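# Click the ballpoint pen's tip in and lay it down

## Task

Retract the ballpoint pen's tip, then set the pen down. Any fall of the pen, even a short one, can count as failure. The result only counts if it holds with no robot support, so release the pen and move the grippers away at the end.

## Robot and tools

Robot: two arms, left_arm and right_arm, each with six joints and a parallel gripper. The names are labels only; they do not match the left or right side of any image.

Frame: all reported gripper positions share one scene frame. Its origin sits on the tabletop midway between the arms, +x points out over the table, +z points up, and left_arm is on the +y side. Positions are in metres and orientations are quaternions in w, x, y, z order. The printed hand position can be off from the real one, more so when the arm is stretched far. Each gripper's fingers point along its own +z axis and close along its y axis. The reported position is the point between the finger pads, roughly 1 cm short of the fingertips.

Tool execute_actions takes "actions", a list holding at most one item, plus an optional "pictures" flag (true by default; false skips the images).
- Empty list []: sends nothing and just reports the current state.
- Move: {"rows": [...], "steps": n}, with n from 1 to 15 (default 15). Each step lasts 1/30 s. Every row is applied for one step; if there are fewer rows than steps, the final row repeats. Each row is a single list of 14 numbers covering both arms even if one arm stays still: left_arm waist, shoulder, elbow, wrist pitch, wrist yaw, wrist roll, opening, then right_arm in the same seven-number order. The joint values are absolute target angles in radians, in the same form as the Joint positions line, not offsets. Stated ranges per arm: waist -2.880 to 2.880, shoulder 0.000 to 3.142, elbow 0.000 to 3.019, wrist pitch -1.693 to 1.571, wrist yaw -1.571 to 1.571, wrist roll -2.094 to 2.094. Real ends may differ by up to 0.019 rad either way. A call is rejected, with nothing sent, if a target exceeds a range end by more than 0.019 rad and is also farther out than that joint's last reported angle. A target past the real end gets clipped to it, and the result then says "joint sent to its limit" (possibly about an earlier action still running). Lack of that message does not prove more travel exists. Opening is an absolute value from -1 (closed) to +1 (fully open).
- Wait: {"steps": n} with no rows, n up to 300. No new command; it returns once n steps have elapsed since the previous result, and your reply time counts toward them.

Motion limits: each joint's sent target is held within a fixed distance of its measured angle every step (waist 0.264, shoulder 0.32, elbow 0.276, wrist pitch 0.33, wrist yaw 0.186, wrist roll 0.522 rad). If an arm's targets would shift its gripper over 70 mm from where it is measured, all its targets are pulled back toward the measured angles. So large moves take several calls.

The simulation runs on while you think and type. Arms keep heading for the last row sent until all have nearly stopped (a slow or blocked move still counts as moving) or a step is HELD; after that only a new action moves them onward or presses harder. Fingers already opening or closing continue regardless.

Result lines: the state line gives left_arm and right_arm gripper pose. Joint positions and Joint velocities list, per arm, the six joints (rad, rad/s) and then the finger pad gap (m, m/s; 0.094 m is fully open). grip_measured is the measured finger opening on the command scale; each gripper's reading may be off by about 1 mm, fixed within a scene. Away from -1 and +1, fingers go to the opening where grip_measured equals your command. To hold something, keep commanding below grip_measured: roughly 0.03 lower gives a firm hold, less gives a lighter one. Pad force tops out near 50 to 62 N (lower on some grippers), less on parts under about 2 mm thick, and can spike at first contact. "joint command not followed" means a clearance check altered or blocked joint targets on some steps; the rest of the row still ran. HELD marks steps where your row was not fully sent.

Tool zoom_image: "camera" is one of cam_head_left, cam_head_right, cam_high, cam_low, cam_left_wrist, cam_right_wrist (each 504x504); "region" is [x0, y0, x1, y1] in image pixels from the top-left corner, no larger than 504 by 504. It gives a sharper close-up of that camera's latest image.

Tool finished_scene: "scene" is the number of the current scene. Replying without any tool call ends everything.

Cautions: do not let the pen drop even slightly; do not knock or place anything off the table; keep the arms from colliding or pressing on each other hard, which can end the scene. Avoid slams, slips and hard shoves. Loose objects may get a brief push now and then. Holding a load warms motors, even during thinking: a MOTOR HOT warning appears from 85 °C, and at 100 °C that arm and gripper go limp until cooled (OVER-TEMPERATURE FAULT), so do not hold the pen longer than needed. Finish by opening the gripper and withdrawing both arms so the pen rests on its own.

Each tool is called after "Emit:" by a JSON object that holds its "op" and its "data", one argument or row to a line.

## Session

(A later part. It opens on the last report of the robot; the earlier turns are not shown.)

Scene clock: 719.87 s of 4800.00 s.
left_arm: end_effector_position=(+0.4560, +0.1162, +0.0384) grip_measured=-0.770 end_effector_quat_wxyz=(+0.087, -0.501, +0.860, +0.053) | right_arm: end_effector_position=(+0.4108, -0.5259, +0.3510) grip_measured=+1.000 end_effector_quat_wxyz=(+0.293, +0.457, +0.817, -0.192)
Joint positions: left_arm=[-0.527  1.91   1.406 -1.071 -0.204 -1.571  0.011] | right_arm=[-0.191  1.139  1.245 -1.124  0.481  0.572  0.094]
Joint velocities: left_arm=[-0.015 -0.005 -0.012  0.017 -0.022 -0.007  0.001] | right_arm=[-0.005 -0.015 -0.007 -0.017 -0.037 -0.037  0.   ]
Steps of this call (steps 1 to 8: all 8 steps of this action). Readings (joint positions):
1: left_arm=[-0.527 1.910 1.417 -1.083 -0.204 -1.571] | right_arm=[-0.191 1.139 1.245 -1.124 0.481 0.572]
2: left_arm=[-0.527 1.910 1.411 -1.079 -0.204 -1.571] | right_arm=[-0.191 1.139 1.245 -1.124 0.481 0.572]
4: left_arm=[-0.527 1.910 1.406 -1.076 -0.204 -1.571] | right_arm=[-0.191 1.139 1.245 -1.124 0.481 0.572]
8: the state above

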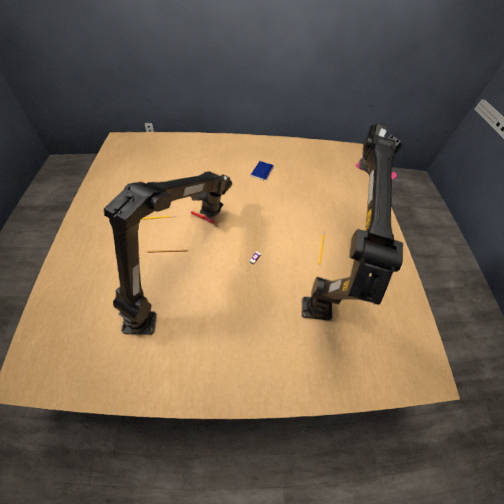

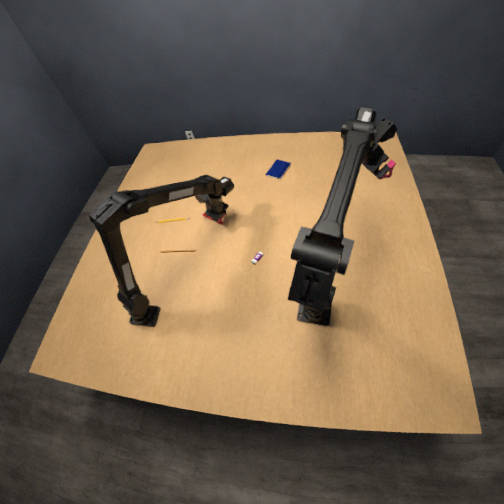

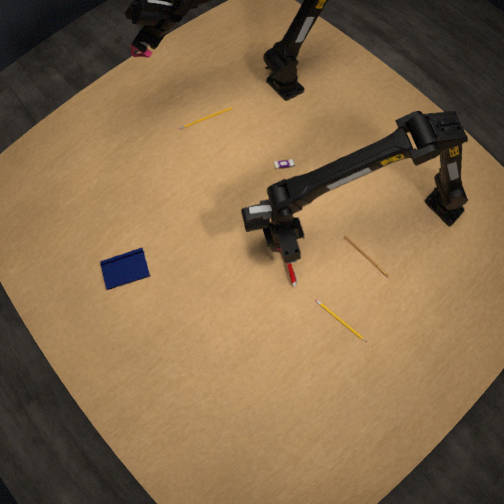

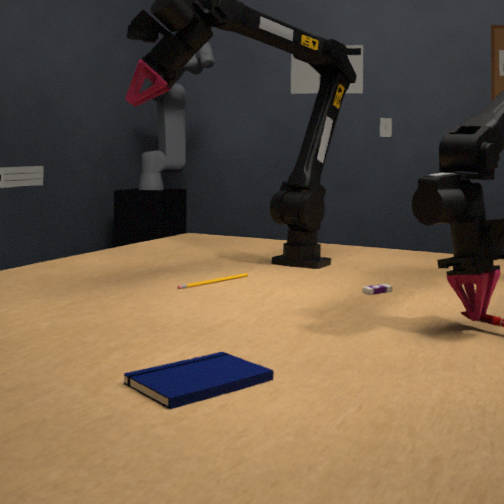

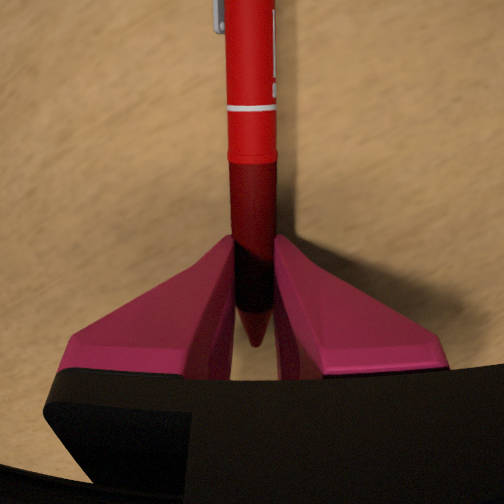

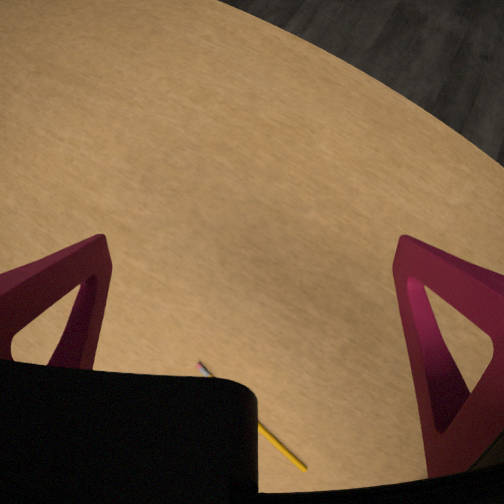

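Emit:
{"op": "execute_actions", "data": {
  "actions": [
    {"rows": [[-0.528,1.925,1.4025,-1.0545,-0.208,-1.579,-0.815,-0.191,1.139,1.245,-1.124,0.481,0.572,1.0],[-0.528,1.925,1.4005,-1.0520,-0.208,-1.579,-0.815,-0.191,1.139,1.245,-1.124,0.481,0.572,1.0],[-0.528,1.925,1.3985,-1.0495,-0.208,-1.579,-0.815,-0.191,1.139,1.245,-1.124,0.481,0.572,1.0],[-0.528,1.925,1.3965,-1.0475,-0.208,-1.579,-0.815,-0.191,1.139,1.245,-1.124,0.481,0.572,1.0],[-0.528,1.925,1.3945,-1.0455,-0.208,-1.579,-0.815,-0.191,1.139,1.245,-1.124,0.481,0.572,1.0],[-0.528,1.925,1.3925,-1.0435,-0.208,-1.579,-0.815,-0.191,1.139,1.245,-1.124,0.481,0.572,1.0],[-0.528,1.925,1.3905,-1.0415,-0.208,-1.579,-0.815,-0.191,1.139,1.245,-1.124,0.481,0.572,1.0],[-0.528,1.925,1.3885,-1.0395,-0.208,-1.579,-0.815,-0.191,1.139,1.245,-1.124,0.481,0.572,1.0],[-0.528,1.925,1.3865,-1.0375,-0.208,-1.579,-0.815,-0.191,1.139,1.245,-1.124,0.481,0.572,1.0],[-0.528,1.925,1.3845,-1.0355,-0.208,-1.579,-0.815,-0.191,1.139,1.245,-1.124,0.481,0.572,1.0],[-0.528,1.925,1.3825,-1.0335,-0.208,-1.579,-0.815,-0.191,1.139,1.245,-1.124,0.481,0.572,1.0],[-0.528,1.925,1.3805,-1.0315,-0.208,-1.579,-0.815,-0.191,1.139,1.245,-1.124,0.481,0.572,1.0],[-0.528,1.925,1.3785,-1.0295,-0.208,-1.579,-0.815,-0.191,1.139,1.245,-1.124,0.481,0.572,1.0],[-0.528,1.925,1.3765,-1.0275,-0.208,-1.579,-0.815,-0.191,1.139,1.245,-1.124,0.481,0.572,1.0],[-0.528,1.925,1.3745,-1.0255,-0.208,-1.579,-0.815,-0.191,1.139,1.245,-1.124,0.481,0.572,1.0]], "steps": 15}
  ],
  "pictures": false
}}

Emit:
{"op": "execute_actions", "data": {
  "actions": [
    {"rows": [[-0.528,1.925,1.3735,-1.0245,-0.208,-1.579,-0.815,-0.191,1.139,1.245,-1.124,0.481,0.572,1.0],[-0.528,1.925,1.3725,-1.0235,-0.208,-1.579,-0.815,-0.191,1.139,1.245,-1.124,0.481,0.572,1.0],[-0.528,1.925,1.3715,-1.0225,-0.208,-1.579,-0.815,-0.191,1.139,1.245,-1.124,0.481,0.572,1.0],[-0.528,1.925,1.3705,-1.0215,-0.208,-1.579,-0.815,-0.191,1.139,1.245,-1.124,0.481,0.572,1.0],[-0.528,1.925,1.3695,-1.0205,-0.208,-1.579,-0.815,-0.191,1.139,1.245,-1.124,0.481,0.572,1.0],[-0.528,1.925,1.3685,-1.0195,-0.208,-1.579,-0.815,-0.191,1.139,1.245,-1.124,0.481,0.572,1.0],[-0.528,1.925,1.3675,-1.0185,-0.208,-1.579,-0.815,-0.191,1.139,1.245,-1.124,0.481,0.572,1.0],[-0.528,1.925,1.3665,-1.0175,-0.208,-1.579,-0.815,-0.191,1.139,1.245,-1.124,0.481,0.572,1.0],[-0.528,1.925,1.3655,-1.0165,-0.208,-1.579,-0.815,-0.191,1.139,1.245,-1.124,0.481,0.572,1.0],[-0.528,1.925,1.3645,-1.0155,-0.208,-1.579,-0.815,-0.191,1.139,1.245,-1.124,0.481,0.572,1.0]], "steps": 15}
  ]
}}

Emit:
{"op": "zoom_image", "data": {
  "camera": "cam_low",
  "region": [404, 260, 504, 360]
}}

Scene clock: 745.77 s of 4800.00 s.
left_arm: end_effector_position=(+0.4544, +0.1172, +0.0314) grip_measured=-0.770 end_effector_quat_wxyz=(+0.089, -0.501, +0.859, +0.050) | right_arm: end_effector_position=(+0.4108, -0.5259, +0.3510) grip_measured=+1.000 end_effector_quat_wxyz=(+0.293, +0.457, +0.817, -0.192)
Joint positions: left_arm=[-0.527  1.91   1.385 -1.042 -0.204 -1.571  0.011] | right_arm=[-0.191  1.139  1.245 -1.124  0.481  0.572  0.094]
Joint velocities: left_arm=[-0.005  0.005 -0.056  0.066  0.022  0.007  0.001] | right_arm=[ 0.005 -0.005 -0.012  0.002 -0.066  0.066  0.   ]
Steps of this call (steps 1 to 15: the robot went on to your last target; steps 16 to 100: nothing new was sent; then 22.07 s passed at rest; steps 101 to 115: all 15 steps of this action). Readings (joint positions):
101: left_arm=[-0.527 1.910 1.406 -1.071 -0.204 -1.571] | right_arm=[-0.191 1.139 1.245 -1.124 0.481 0.572]
102: left_arm=[-0.527 1.910 1.406 -1.069 -0.204 -1.571] | right_arm=[-0.191 1.139 1.245 -1.124 0.481 0.572]
104: left_arm=[-0.527 1.910 1.406 -1.064 -0.204 -1.571] | right_arm=[-0.191 1.139 1.245 -1.124 0.481 0.572]
108: left_arm=[-0.527 1.910 1.402 -1.055 -0.204 -1.571] | right_arm=[-0.191 1.139 1.245 -1.124 0.481 0.572]
115: the state above

Scene clock: 746.27 s of 4800.00 s.
left_arm: end_effector_position=(+0.4521, +0.1184, +0.0270) grip_measured=-0.770 end_effector_quat_wxyz=(+0.089, -0.501, +0.859, +0.050) | right_arm: end_effector_position=(+0.4108, -0.5259, +0.3510) grip_measured=+1.000 end_effector_quat_wxyz=(+0.293, +0.457, +0.817, -0.192)
Joint positions: left_arm=[-0.527  1.91   1.372 -1.029 -0.204 -1.571  0.011] | right_arm=[-0.191  1.139  1.245 -1.124  0.481  0.572  0.094]
Joint velocities: left_arm=[-0.015 -0.015 -0.007  0.012 -0.022  0.037 -0.   ] | right_arm=[-0.005 -0.015  0.002 -0.002  0.095  0.007  0.   ]
Steps of this call (steps 1 to 15: all 15 steps of this action). Readings (joint positions):
1: left_arm=[-0.527 1.910 1.383 -1.040 -0.204 -1.571] | right_arm=[-0.191 1.139 1.245 -1.124 0.481 0.572]
2: left_arm=[-0.527 1.910 1.382 -1.039 -0.204 -1.571] | right_arm=[-0.191 1.139 1.245 -1.124 0.481 0.572]
4: left_arm=[-0.527 1.910 1.379 -1.037 -0.204 -1.571] | right_arm=[-0.191 1.139 1.245 -1.124 0.481 0.572]
8: left_arm=[-0.527 1.910 1.376 -1.032 -0.204 -1.571] | right_arm=[-0.191 1.139 1.245 -1.124 0.481 0.572]
15: the state above

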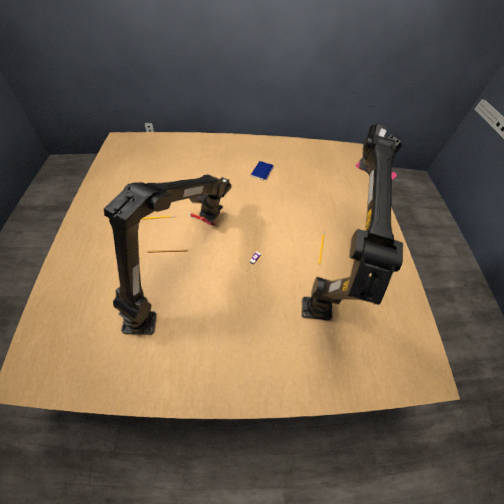

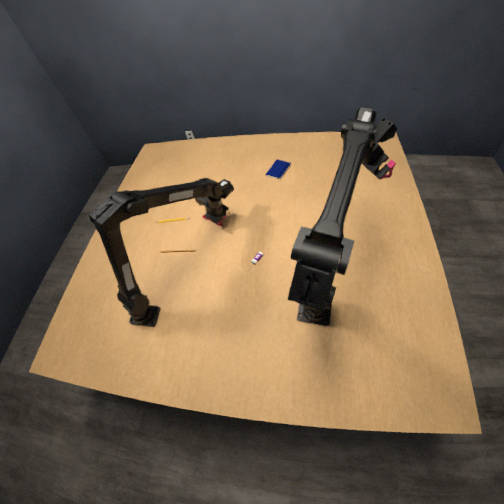

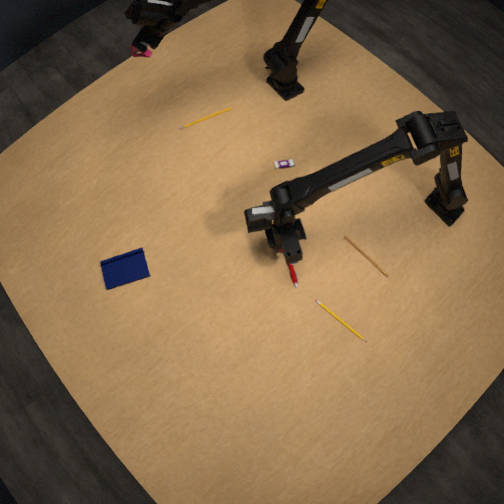

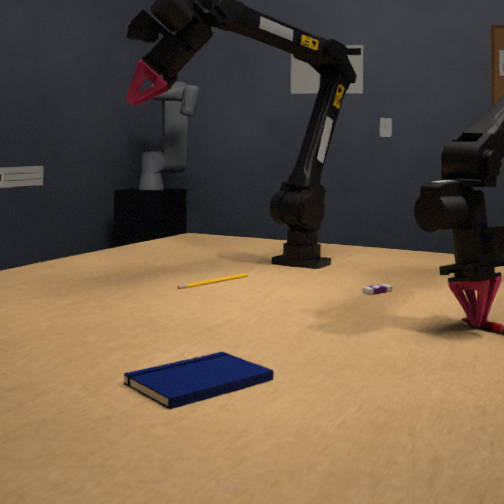

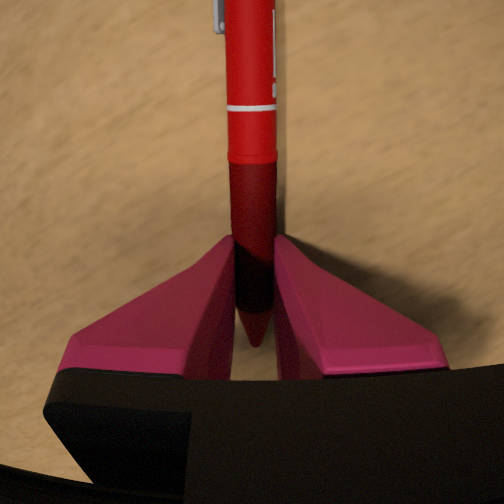

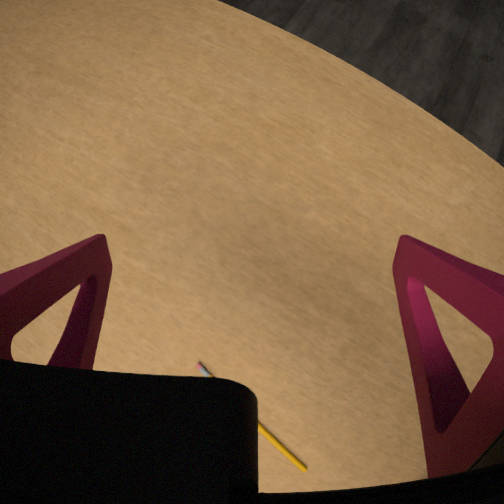

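Region (404, 260, 504, 360) of cam_low's 504x504 image, scaled by 5.040, with more detail than that image has.

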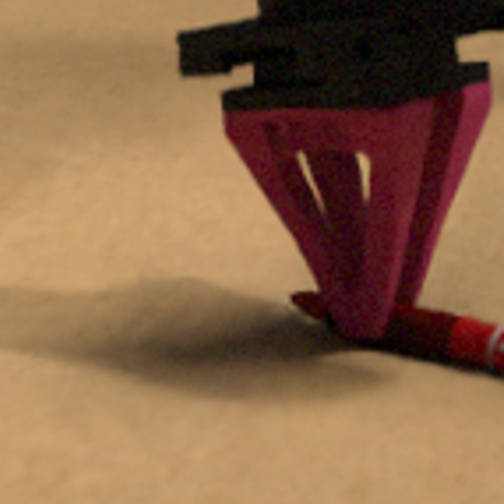

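Emit:
{"op": "execute_actions", "data": {
  "actions": [
    {"rows": [[-0.528,1.925,1.3635,-1.0145,-0.208,-1.579,-0.815,-0.191,1.139,1.245,-1.124,0.481,0.572,1.0],[-0.528,1.925,1.3625,-1.0135,-0.208,-1.579,-0.815,-0.191,1.139,1.245,-1.124,0.481,0.572,1.0],[-0.528,1.925,1.3615,-1.0125,-0.208,-1.579,-0.815,-0.191,1.139,1.245,-1.124,0.481,0.572,1.0],[-0.528,1.925,1.3605,-1.0115,-0.208,-1.579,-0.815,-0.191,1.139,1.245,-1.124,0.481,0.572,1.0],[-0.528,1.925,1.3595,-1.0105,-0.208,-1.579,-0.815,-0.191,1.139,1.245,-1.124,0.481,0.572,1.0],[-0.528,1.925,1.3585,-1.0095,-0.208,-1.579,-0.815,-0.191,1.139,1.245,-1.124,0.481,0.572,1.0],[-0.528,1.925,1.3575,-1.0085,-0.208,-1.579,-0.815,-0.191,1.139,1.245,-1.124,0.481,0.572,1.0],[-0.528,1.925,1.3565,-1.0075,-0.208,-1.579,-0.815,-0.191,1.139,1.245,-1.124,0.481,0.572,1.0],[-0.528,1.925,1.3555,-1.0065,-0.208,-1.579,-0.815,-0.191,1.139,1.245,-1.124,0.481,0.572,1.0],[-0.528,1.925,1.3545,-1.0055,-0.208,-1.579,-0.815,-0.191,1.139,1.245,-1.124,0.481,0.572,1.0]], "steps": 15}
  ]
}}

Emit:
{"op": "zoom_image", "data": {
  "camera": "cam_low",
  "region": [404, 260, 504, 360]
}}

Scene clock: 757.00 s of 4800.00 s.
left_arm: end_effector_position=(+0.4526, +0.1182, +0.0258) grip_measured=-0.770 end_effector_quat_wxyz=(+0.091, -0.501, +0.859, +0.047) | right_arm: end_effector_position=(+0.4108, -0.5259, +0.3510) grip_measured=+1.000 end_effector_quat_wxyz=(+0.293, +0.457, +0.817, -0.192)
Joint positions: left_arm=[-0.527  1.91   1.368 -1.019 -0.205 -1.572  0.011] | right_arm=[-0.191  1.139  1.245 -1.124  0.481  0.572  0.094]
Joint velocities: left_arm=[-0.024 -0.005  0.002 -0.007 -0.022 -0.037 -0.001] | right_arm=[-0.005 -0.005 -0.007 -0.012 -0.066  0.051  0.   ]
Steps of this call (steps 1 to 15: the robot went on to your last target; steps 16 to 100: nothing new was sent; then 6.90 s passed at rest; steps 101 to 115: all 15 steps of this action). Readings (joint positions):
101: left_arm=[-0.527 1.910 1.372 -1.028 -0.204 -1.571] | right_arm=[-0.191 1.139 1.245 -1.124 0.481 0.572]
102: left_arm=[-0.527 1.910 1.372 -1.028 -0.204 -1.571] | right_arm=[-0.191 1.139 1.245 -1.124 0.481 0.572]
104: left_arm=[-0.527 1.910 1.372 -1.026 -0.204 -1.571] | right_arm=[-0.191 1.139 1.245 -1.124 0.481 0.572]
108: left_arm=[-0.527 1.910 1.368 -1.021 -0.204 -1.572] | right_arm=[-0.191 1.139 1.245 -1.124 0.481 0.572]
115: the state above

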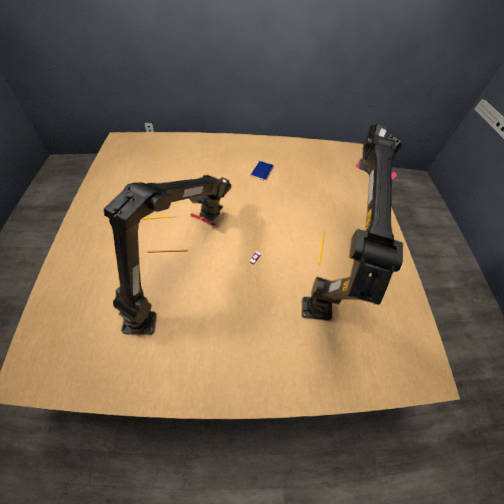

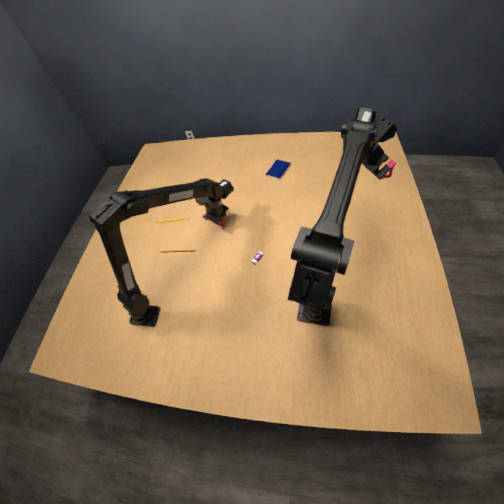

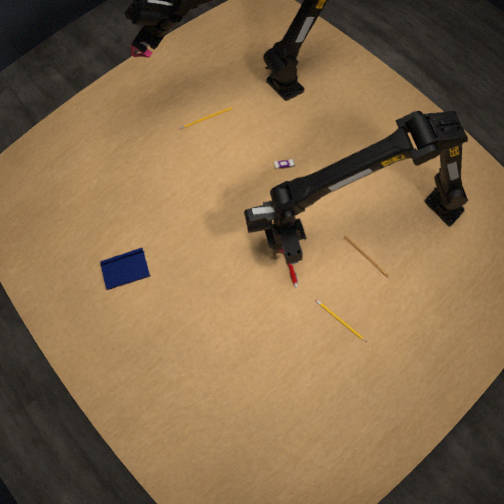

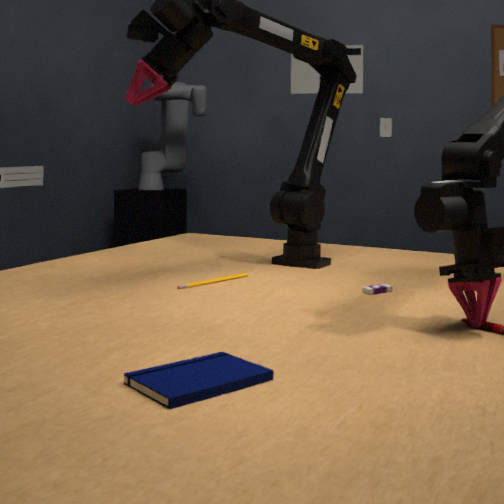

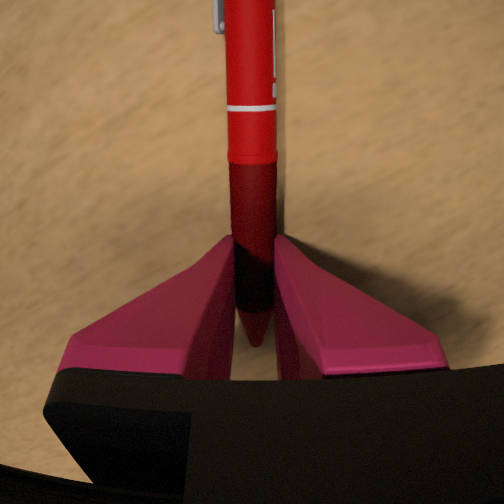

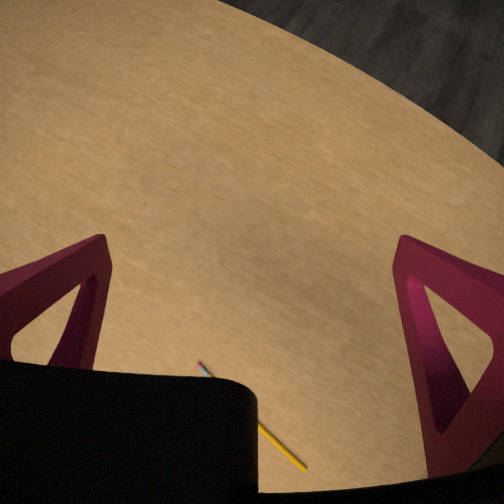

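Region (404, 260, 504, 360) of cam_low's 504x504 image, scaled by 5.040, with more detail than that image has.

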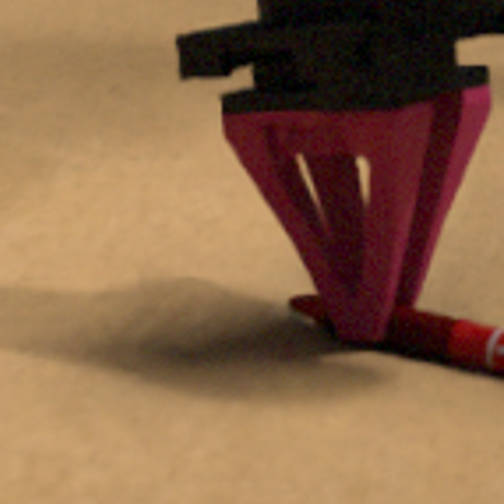

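Emit:
{"op": "execute_actions", "data": {
  "actions": [
    {"rows": [[-0.528,1.925,1.3545,-1.0065,-0.209,-1.579,-0.815,-0.191,1.139,1.245,-1.124,0.481,0.572,1.0],[-0.528,1.925,1.3545,-1.0075,-0.210,-1.579,-0.815,-0.191,1.139,1.245,-1.124,0.481,0.572,1.0],[-0.528,1.925,1.3545,-1.0085,-0.211,-1.579,-0.815,-0.191,1.139,1.245,-1.124,0.481,0.572,1.0],[-0.528,1.925,1.3545,-1.0095,-0.212,-1.579,-0.815,-0.191,1.139,1.245,-1.124,0.481,0.572,1.0],[-0.528,1.925,1.3545,-1.0105,-0.213,-1.579,-0.815,-0.191,1.139,1.245,-1.124,0.481,0.572,1.0],[-0.528,1.925,1.3545,-1.0105,-0.214,-1.579,-0.815,-0.191,1.139,1.245,-1.124,0.481,0.572,1.0]], "steps": 12}
  ],
  "pictures": false
}}

Scene clock: 771.43 s of 4800.00 s.
left_arm: end_effector_position=(+0.4530, +0.1188, +0.0259) grip_measured=-0.770 end_effector_quat_wxyz=(+0.092, -0.501, +0.859, +0.048) | right_arm: end_effector_position=(+0.4108, -0.5259, +0.3510) grip_measured=+1.000 end_effector_quat_wxyz=(+0.293, +0.457, +0.817, -0.192)
Joint positions: left_arm=[-0.527  1.91   1.368 -1.019 -0.209 -1.572  0.011] | right_arm=[-0.191  1.139  1.245 -1.124  0.481  0.572  0.094]
Joint velocities: left_arm=[-0.005 -0.005 -0.012 -0.017  0.037  0.051 -0.   ] | right_arm=[-0.015 -0.015  0.002 -0.012 -0.051 -0.037  0.   ]
Steps of this call (steps 1 to 15: the robot went on to your last target; steps 16 to 100: nothing new was sent; then 10.70 s passed at rest; steps 101 to 112: all 12 steps of this action). Readings (joint positions):
101: left_arm=[-0.527 1.910 1.368 -1.019 -0.205 -1.572] | right_arm=[-0.191 1.139 1.245 -1.124 0.481 0.572]
102: left_arm=[-0.527 1.910 1.368 -1.019 -0.205 -1.572] | right_arm=[-0.191 1.139 1.245 -1.124 0.481 0.572]
104: left_arm=[-0.527 1.910 1.368 -1.019 -0.206 -1.572] | right_arm=[-0.191 1.139 1.245 -1.124 0.481 0.572]
108: left_arm=[-0.527 1.910 1.368 -1.019 -0.209 -1.572] | right_arm=[-0.191 1.139 1.245 -1.124 0.481 0.572]
112: the state above

Emit:
{"op": "execute_actions", "data": {
  "actions": [
    {"rows": [[-0.528,1.925,1.356,-1.0105,-0.211,-1.579,-0.815,-0.191,1.139,1.245,-1.124,0.481,0.572,1.0],[-0.528,1.925,1.3575,-1.0105,-0.208,-1.579,-0.815,-0.191,1.139,1.245,-1.124,0.481,0.572,1.0],[-0.528,1.925,1.359,-1.0105,-0.205,-1.579,-0.815,-0.191,1.139,1.245,-1.124,0.481,0.572,1.0],[-0.528,1.925,1.3605,-1.0105,-0.203,-1.579,-0.815,-0.191,1.139,1.245,-1.124,0.481,0.572,1.0],[-0.528,1.925,1.362,-1.0105,-0.201,-1.579,-0.815,-0.191,1.139,1.245,-1.124,0.481,0.572,1.0],[-0.528,1.925,1.362,-1.0105,-0.201,-1.579,-0.805,-0.191,1.139,1.245,-1.124,0.481,0.572,1.0],[-0.528,1.925,1.362,-1.0105,-0.201,-1.579,-0.795,-0.191,1.139,1.245,-1.124,0.481,0.572,1.0],[-0.528,1.925,1.362,-1.0105,-0.201,-1.579,-0.785,-0.191,1.139,1.245,-1.124,0.481,0.572,1.0],[-0.528,1.925,1.362,-1.0105,-0.201,-1.579,-0.775,-0.191,1.139,1.245,-1.124,0.481,0.572,1.0],[-0.528,1.925,1.362,-1.0105,-0.201,-1.579,-0.765,-0.191,1.139,1.245,-1.124,0.481,0.572,1.0],[-0.528,1.925,1.362,-1.0105,-0.201,-1.579,-0.755,-0.191,1.139,1.245,-1.124,0.481,0.572,1.0],[-0.528,1.925,1.362,-1.0105,-0.201,-1.579,-0.745,-0.191,1.139,1.245,-1.124,0.481,0.572,1.0],[-0.528,1.925,1.362,-1.0105,-0.201,-1.579,-0.73,-0.191,1.139,1.245,-1.124,0.481,0.572,1.0],[-0.528,1.925,1.362,-1.0105,-0.201,-1.579,-0.715,-0.191,1.139,1.245,-1.124,0.481,0.572,1.0],[-0.528,1.925,1.362,-1.0105,-0.201,-1.579,-0.70,-0.191,1.139,1.245,-1.124,0.481,0.572,1.0]], "steps": 15}
  ],
  "pictures": false
}}

Emit:
{"op": "execute_actions", "data": {
  "actions": [
    {"rows": [[-0.528,1.925,1.366,-1.0105,-0.201,-1.579,-0.66,-0.191,1.139,1.245,-1.124,0.481,0.572,1.0],[-0.528,1.925,1.370,-1.0105,-0.201,-1.579,-0.62,-0.191,1.139,1.245,-1.124,0.481,0.572,1.0],[-0.528,1.925,1.374,-1.0105,-0.201,-1.579,-0.58,-0.191,1.139,1.245,-1.124,0.481,0.572,1.0],[-0.528,1.925,1.378,-1.0105,-0.201,-1.579,-0.54,-0.191,1.139,1.245,-1.124,0.481,0.572,1.0],[-0.528,1.925,1.382,-1.0125,-0.201,-1.579,-0.50,-0.191,1.139,1.245,-1.124,0.481,0.572,1.0],[-0.528,1.925,1.386,-1.0155,-0.201,-1.579,-0.46,-0.191,1.139,1.245,-1.124,0.481,0.572,1.0],[-0.528,1.925,1.390,-1.0185,-0.201,-1.579,-0.42,-0.191,1.139,1.245,-1.124,0.481,0.572,1.0],[-0.528,1.925,1.394,-1.0215,-0.201,-1.579,-0.38,-0.191,1.139,1.245,-1.124,0.481,0.572,1.0],[-0.528,1.925,1.396,-1.0245,-0.201,-1.579,-0.34,-0.191,1.139,1.245,-1.124,0.481,0.572,1.0],[-0.528,1.925,1.398,-1.0275,-0.201,-1.579,-0.30,-0.191,1.139,1.245,-1.124,0.481,0.572,1.0]], "steps": 15}
  ]
}}

Scene clock: 801.73 s of 4800.00 s.
left_arm: end_effector_position=(+0.4528, +0.1185, +0.0258) grip_measured=-0.708 end_effector_quat_wxyz=(+0.091, -0.501, +0.859, +0.048) | right_arm: end_effector_position=(+0.4108, -0.5259, +0.3510) grip_measured=+1.000 end_effector_quat_wxyz=(+0.293, +0.457, +0.817, -0.192)
Joint positions: left_arm=[-0.527  1.91   1.368 -1.019 -0.207 -1.572  0.014] | right_arm=[-0.191  1.139  1.245 -1.124  0.481  0.572  0.094]
Joint velocities: left_arm=[ 0.005 -0.005 -0.007 -0.012 -0.095 -0.051  0.01 ] | right_arm=[-0.024  0.005 -0.022 -0.027 -0.066  0.022  0.   ]
Steps of this call (steps 1 to 15: the robot went on to your last target; steps 16 to 170: nothing new was sent; then 24.13 s passed at rest; steps 171 to 185: all 15 steps of this action). Readings (joint positions):
171: left_arm=[-0.527 1.910 1.368 -1.019 -0.209 -1.572] | right_arm=[-0.191 1.139 1.245 -1.124 0.481 0.572]
172: left_arm=[-0.527 1.910 1.368 -1.019 -0.209 -1.572] | right_arm=[-0.191 1.139 1.245 -1.124 0.481 0.572]
174: left_arm=[-0.527 1.910 1.368 -1.019 -0.208 -1.572] | right_arm=[-0.191 1.139 1.245 -1.124 0.481 0.572]
178: left_arm=[-0.527 1.910 1.368 -1.019 -0.207 -1.572] | right_arm=[-0.191 1.139 1.245 -1.124 0.481 0.572]
185: the state above

Scene clock: 802.23 s of 4800.00 s.
left_arm: end_effector_position=(+0.4528, +0.1185, +0.0258) grip_measured=-0.303 end_effector_quat_wxyz=(+0.091, -0.501, +0.859, +0.048) | right_arm: end_effector_position=(+0.4108, -0.5259, +0.3510) grip_measured=+1.000 end_effector_quat_wxyz=(+0.293, +0.457, +0.817, -0.192)
Joint positions: left_arm=[-0.527  1.91   1.368 -1.019 -0.207 -1.572  0.033] | right_arm=[-0.191  1.139  1.245 -1.124  0.481  0.572  0.094]
Joint velocities: left_arm=[-0.015 -0.024  0.002 -0.017 -0.051 -0.037  0.   ] | right_arm=[-0.005 -0.005 -0.007 -0.007  0.007  0.022  0.   ]
Steps of this call (steps 1 to 15: all 15 steps of this action). Readings (joint positions):
1: left_arm=[-0.527 1.910 1.368 -1.019 -0.207 -1.572] | right_arm=[-0.191 1.139 1.245 -1.124 0.481 0.572]
2: left_arm=[-0.527 1.910 1.368 -1.019 -0.207 -1.572] | right_arm=[-0.191 1.139 1.245 -1.124 0.481 0.572]
4: left_arm=[-0.527 1.910 1.368 -1.019 -0.207 -1.572] | right_arm=[-0.191 1.139 1.245 -1.124 0.481 0.572]
8: left_arm=[-0.527 1.910 1.368 -1.019 -0.207 -1.572] | right_arm=[-0.191 1.139 1.245 -1.124 0.481 0.572]
15: the state above

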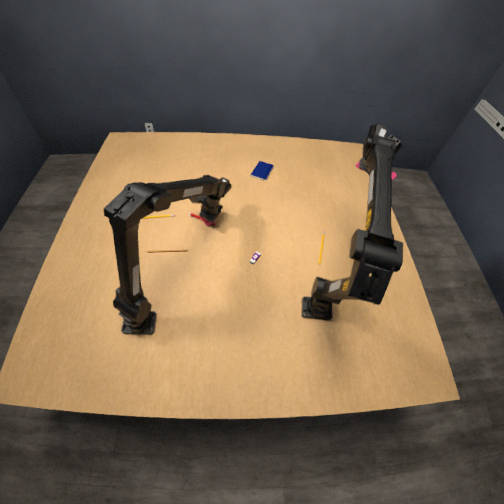

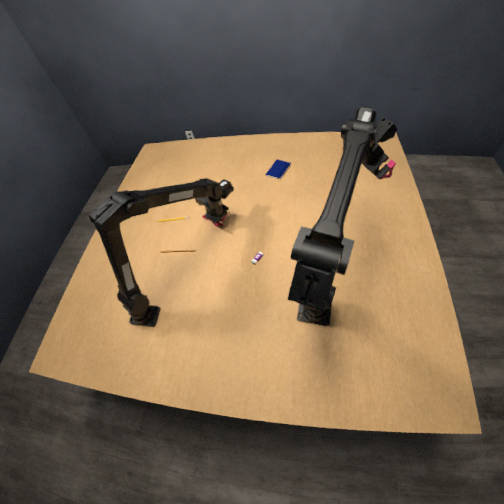

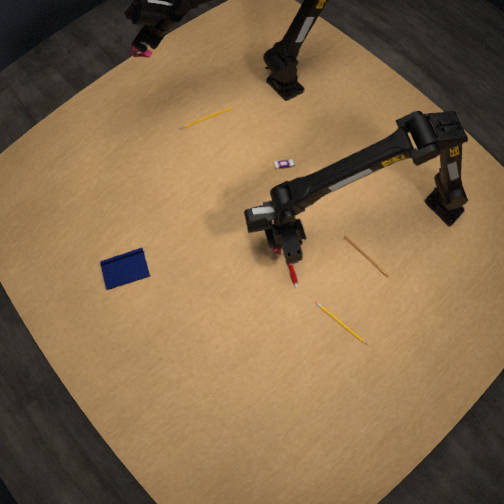

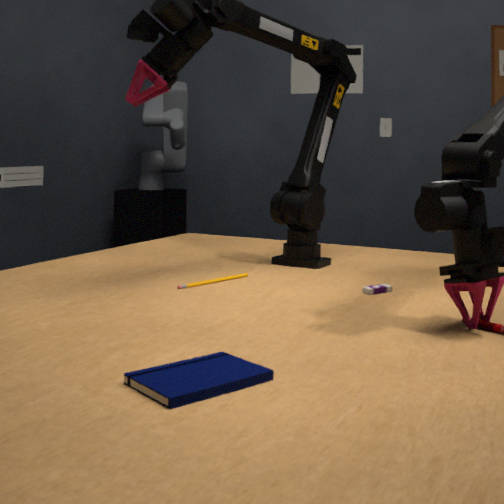

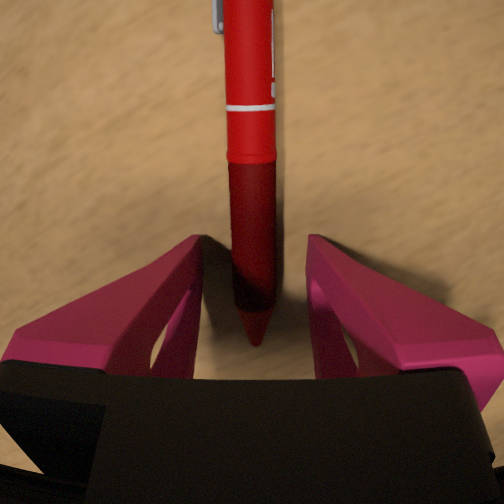

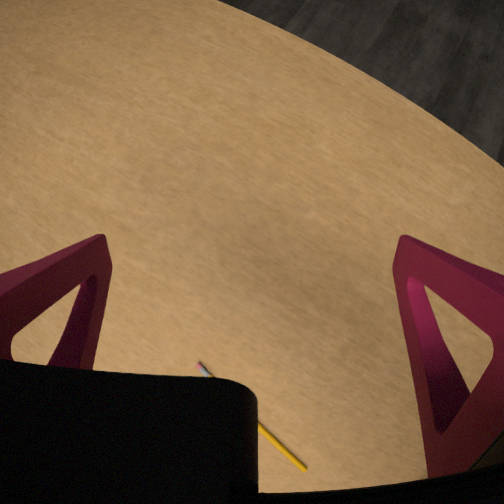

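Emit:
{"op": "execute_actions", "data": {
  "actions": [
    {"rows": [[-0.528,1.925,1.402,-1.031,-0.201,-1.579,-0.2,-0.191,1.139,1.245,-1.124,0.481,0.572,1.0],[-0.528,1.925,1.407,-1.037,-0.201,-1.579,-0.1,-0.191,1.139,1.245,-1.124,0.481,0.572,1.0],[-0.528,1.925,1.413,-1.044,-0.201,-1.579,0.0,-0.191,1.139,1.245,-1.124,0.481,0.572,1.0],[-0.528,1.925,1.420,-1.052,-0.201,-1.579,0.1,-0.191,1.139,1.245,-1.124,0.481,0.572,1.0],[-0.528,1.925,1.428,-1.061,-0.201,-1.579,0.2,-0.191,1.139,1.245,-1.124,0.481,0.572,1.0],[-0.528,1.925,1.437,-1.071,-0.201,-1.579,0.3,-0.191,1.139,1.245,-1.124,0.481,0.572,1.0],[-0.528,1.925,1.447,-1.082,-0.201,-1.579,0.4,-0.191,1.139,1.245,-1.124,0.481,0.572,1.0],[-0.528,1.925,1.458,-1.094,-0.201,-1.579,0.5,-0.191,1.139,1.245,-1.124,0.481,0.572,1.0],[-0.528,1.925,1.470,-1.107,-0.201,-1.579,0.6,-0.191,1.139,1.245,-1.124,0.481,0.572,1.0],[-0.528,1.925,1.483,-1.121,-0.201,-1.579,0.7,-0.191,1.139,1.245,-1.124,0.481,0.572,1.0],[-0.528,1.925,1.496,-1.134,-0.201,-1.579,0.8,-0.191,1.139,1.245,-1.124,0.481,0.572,1.0],[-0.528,1.925,1.509,-1.147,-0.201,-1.579,0.9,-0.191,1.139,1.245,-1.124,0.481,0.572,1.0],[-0.528,1.925,1.522,-1.160,-0.201,-1.579,1.0,-0.191,1.139,1.245,-1.124,0.481,0.572,1.0],[-0.528,1.925,1.535,-1.173,-0.201,-1.579,1.0,-0.191,1.139,1.245,-1.124,0.481,0.572,1.0],[-0.528,1.925,1.548,-1.186,-0.201,-1.579,1.0,-0.191,1.139,1.245,-1.124,0.481,0.572,1.0]], "steps": 15}
  ],
  "pictures": false
}}

Emit:
{"op": "execute_actions", "data": {
  "actions": [
    {"rows": [[-0.528,1.925,1.562,-1.200,-0.201,-1.579,1.0,-0.191,1.139,1.245,-1.124,0.481,0.572,1.0],[-0.528,1.925,1.577,-1.215,-0.201,-1.579,1.0,-0.191,1.139,1.245,-1.124,0.481,0.572,1.0],[-0.528,1.925,1.593,-1.231,-0.201,-1.579,1.0,-0.191,1.139,1.245,-1.124,0.481,0.572,1.0],[-0.528,1.925,1.609,-1.247,-0.201,-1.579,1.0,-0.191,1.139,1.245,-1.124,0.481,0.572,1.0],[-0.528,1.925,1.625,-1.263,-0.201,-1.579,1.0,-0.191,1.139,1.245,-1.124,0.481,0.572,1.0],[-0.528,1.925,1.641,-1.279,-0.201,-1.579,1.0,-0.191,1.139,1.245,-1.124,0.481,0.572,1.0],[-0.528,1.925,1.657,-1.295,-0.201,-1.579,1.0,-0.191,1.139,1.245,-1.124,0.481,0.572,1.0],[-0.528,1.925,1.673,-1.311,-0.201,-1.579,1.0,-0.191,1.139,1.245,-1.124,0.481,0.572,1.0],[-0.528,1.925,1.689,-1.327,-0.201,-1.579,1.0,-0.191,1.139,1.245,-1.124,0.481,0.572,1.0],[-0.528,1.925,1.705,-1.343,-0.201,-1.579,1.0,-0.191,1.139,1.245,-1.124,0.481,0.572,1.0],[-0.528,1.925,1.721,-1.359,-0.201,-1.579,1.0,-0.191,1.139,1.245,-1.124,0.481,0.572,1.0],[-0.528,1.925,1.737,-1.375,-0.201,-1.579,1.0,-0.191,1.139,1.245,-1.124,0.481,0.572,1.0],[-0.528,1.925,1.753,-1.391,-0.201,-1.579,1.0,-0.191,1.139,1.245,-1.124,0.481,0.572,1.0],[-0.528,1.925,1.769,-1.407,-0.201,-1.579,1.0,-0.191,1.139,1.245,-1.124,0.481,0.572,1.0],[-0.528,1.925,1.785,-1.423,-0.201,-1.579,1.0,-0.191,1.139,1.245,-1.124,0.481,0.572,1.0]], "steps": 15}
  ],
  "pictures": false
}}

Emit:
{"op": "execute_actions", "data": {
  "actions": [
    {"rows": [[-0.528,1.925,1.800,-1.438,-0.201,-1.579,1.0,-0.191,1.139,1.245,-1.124,0.481,0.572,1.0],[-0.528,1.925,1.814,-1.452,-0.201,-1.579,1.0,-0.191,1.139,1.245,-1.124,0.481,0.572,1.0],[-0.528,1.925,1.826,-1.464,-0.201,-1.579,1.0,-0.191,1.139,1.245,-1.124,0.481,0.572,1.0],[-0.528,1.925,1.836,-1.474,-0.201,-1.579,1.0,-0.191,1.139,1.245,-1.124,0.481,0.572,1.0],[-0.528,1.925,1.844,-1.482,-0.201,-1.579,1.0,-0.191,1.139,1.245,-1.124,0.481,0.572,1.0],[-0.528,1.925,1.850,-1.488,-0.201,-1.579,1.0,-0.191,1.139,1.245,-1.124,0.481,0.572,1.0],[-0.528,1.925,1.854,-1.492,-0.201,-1.579,1.0,-0.191,1.139,1.245,-1.124,0.481,0.572,1.0],[-0.528,1.925,1.856,-1.494,-0.201,-1.579,1.0,-0.191,1.139,1.245,-1.124,0.481,0.572,1.0]], "steps": 15}
  ]
}}

Scene clock: 840.17 s of 4800.00 s.
left_arm: end_effector_position=(+0.4685, +0.1094, +0.0658) grip_measured=+0.999 end_effector_quat_wxyz=(+0.088, -0.501, +0.859, +0.052) | right_arm: end_effector_position=(+0.4108, -0.5259, +0.3510) grip_measured=+1.000 end_effector_quat_wxyz=(+0.293, +0.457, +0.817, -0.192)
Joint positions: left_arm=[-0.527  1.91   1.486 -1.149 -0.205 -1.572  0.094] | right_arm=[-0.191  1.139  1.245 -1.124  0.481  0.572  0.094]
Joint velocities: left_arm=[-0.005 -0.015  0.413 -0.359 -0.037 -0.022  0.005] | right_arm=[-0.005  0.005  0.012  0.017 -0.022  0.022  0.   ]
Steps of this call (steps 1 to 15: the robot went on to your last target; steps 16 to 100: nothing new was sent; then 34.10 s passed at rest; steps 101 to 115: all 15 steps of this action). Readings (joint positions):
101: left_arm=[-0.527 1.910 1.368 -1.020 -0.207 -1.572] | right_arm=[-0.191 1.139 1.245 -1.124 0.481 0.572]
102: left_arm=[-0.527 1.910 1.369 -1.023 -0.207 -1.572] | right_arm=[-0.191 1.139 1.245 -1.124 0.481 0.572]
104: left_arm=[-0.527 1.910 1.373 -1.031 -0.206 -1.572] | right_arm=[-0.191 1.139 1.245 -1.124 0.481 0.572]
108: left_arm=[-0.527 1.910 1.395 -1.064 -0.205 -1.572] | right_arm=[-0.191 1.139 1.245 -1.124 0.481 0.572]
115: the state above

Scene clock: 840.67 s of 4800.00 s.
left_arm: end_effector_position=(+0.4915, +0.0962, +0.1493) grip_measured=+1.000 end_effector_quat_wxyz=(+0.088, -0.501, +0.860, +0.053) | right_arm: end_effector_position=(+0.4108, -0.5259, +0.3510) grip_measured=+1.000 end_effector_quat_wxyz=(+0.293, +0.457, +0.817, -0.192)
Joint positions: left_arm=[-0.527  1.91   1.716 -1.38  -0.205 -1.572  0.094] | right_arm=[-0.191  1.139  1.245 -1.124  0.481  0.572  0.094]
Joint velocities: left_arm=[-0.015 -0.024  0.462 -0.481 -0.037 -0.037  0.   ] | right_arm=[-0.005 -0.015 -0.007 -0.007  0.051 -0.007  0.   ]
Steps of this call (steps 1 to 15: all 15 steps of this action). Readings (joint positions):
1: left_arm=[-0.527 1.910 1.500 -1.162 -0.205 -1.572] | right_arm=[-0.191 1.139 1.245 -1.124 0.481 0.572]
2: left_arm=[-0.527 1.910 1.514 -1.176 -0.205 -1.572] | right_arm=[-0.191 1.139 1.245 -1.124 0.481 0.572]
4: left_arm=[-0.527 1.910 1.542 -1.205 -0.205 -1.572] | right_arm=[-0.191 1.139 1.245 -1.124 0.481 0.572]
8: left_arm=[-0.527 1.910 1.603 -1.269 -0.205 -1.572] | right_arm=[-0.191 1.139 1.245 -1.124 0.481 0.572]
15: the state above

Scene clock: 841.17 s of 4800.00 s.
left_arm: end_effector_position=(+0.4963, +0.0935, +0.1878) grip_measured=+1.000 end_effector_quat_wxyz=(+0.088, -0.501, +0.860, +0.053) | right_arm: end_effector_position=(+0.4108, -0.5259, +0.3510) grip_measured=+1.000 end_effector_quat_wxyz=(+0.293, +0.457, +0.817, -0.192)
Joint positions: left_arm=[-0.527  1.91   1.818 -1.482 -0.205 -1.572  0.094] | right_arm=[-0.191  1.139  1.245 -1.124  0.481  0.572  0.094]
Joint velocities: left_arm=[-0.024 -0.015 -0.017  0.002 -0.022 -0.051  0.   ] | right_arm=[-0.015 -0.015 -0.002 -0.002 -0.007 -0.007  0.   ]
Steps of this call (steps 1 to 15: all 15 steps of this action). Readings (joint positions):
1: left_arm=[-0.527 1.910 1.732 -1.396 -0.205 -1.572] | right_arm=[-0.191 1.139 1.245 -1.124 0.481 0.572]
2: left_arm=[-0.527 1.910 1.747 -1.411 -0.205 -1.572] | right_arm=[-0.191 1.139 1.245 -1.124 0.481 0.572]
4: left_arm=[-0.527 1.910 1.775 -1.438 -0.205 -1.572] | right_arm=[-0.191 1.139 1.245 -1.124 0.481 0.572]
8: left_arm=[-0.527 1.910 1.813 -1.472 -0.205 -1.572] | right_arm=[-0.191 1.139 1.245 -1.124 0.481 0.572]
15: the state above

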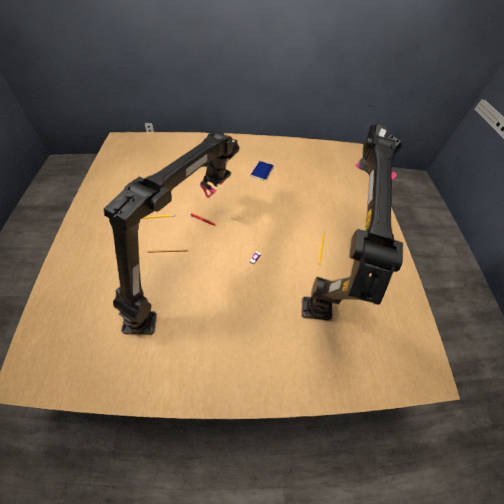

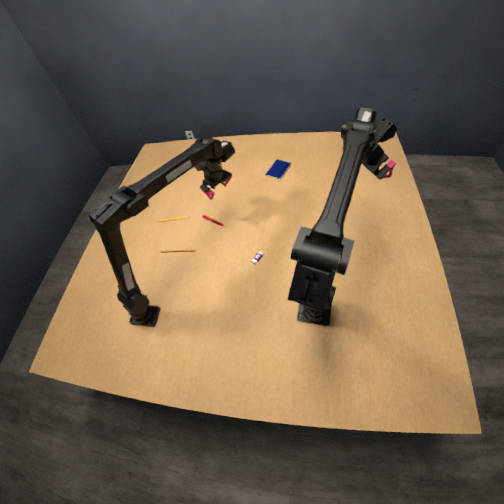

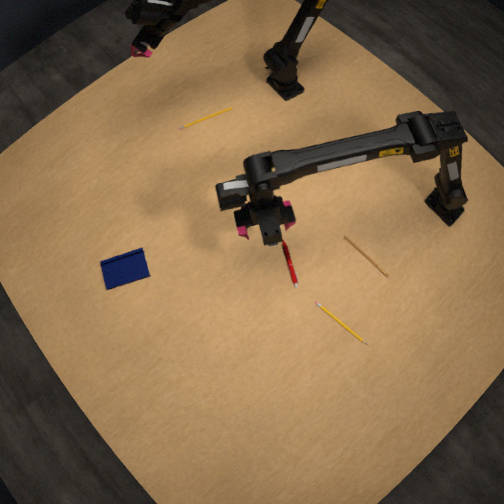

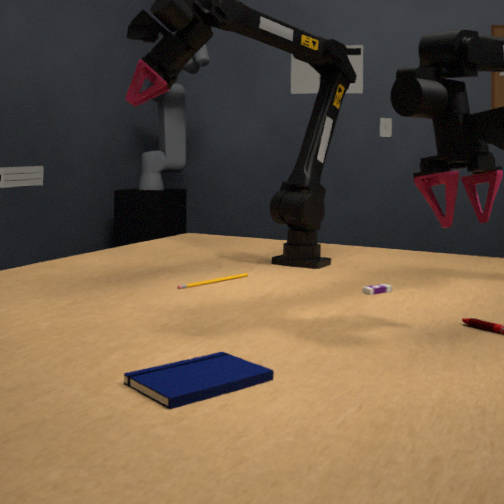

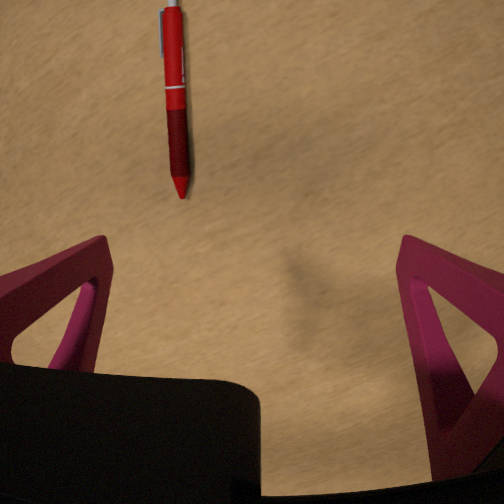

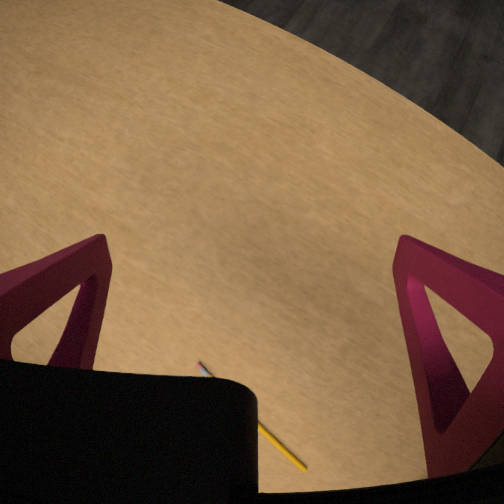

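The pen is lying on the table with its tip retracted, and the arm is clear.

Emit:
{"op": "finished_scene", "data": {
  "scene": 2
}}

The scene is finished: the task was done.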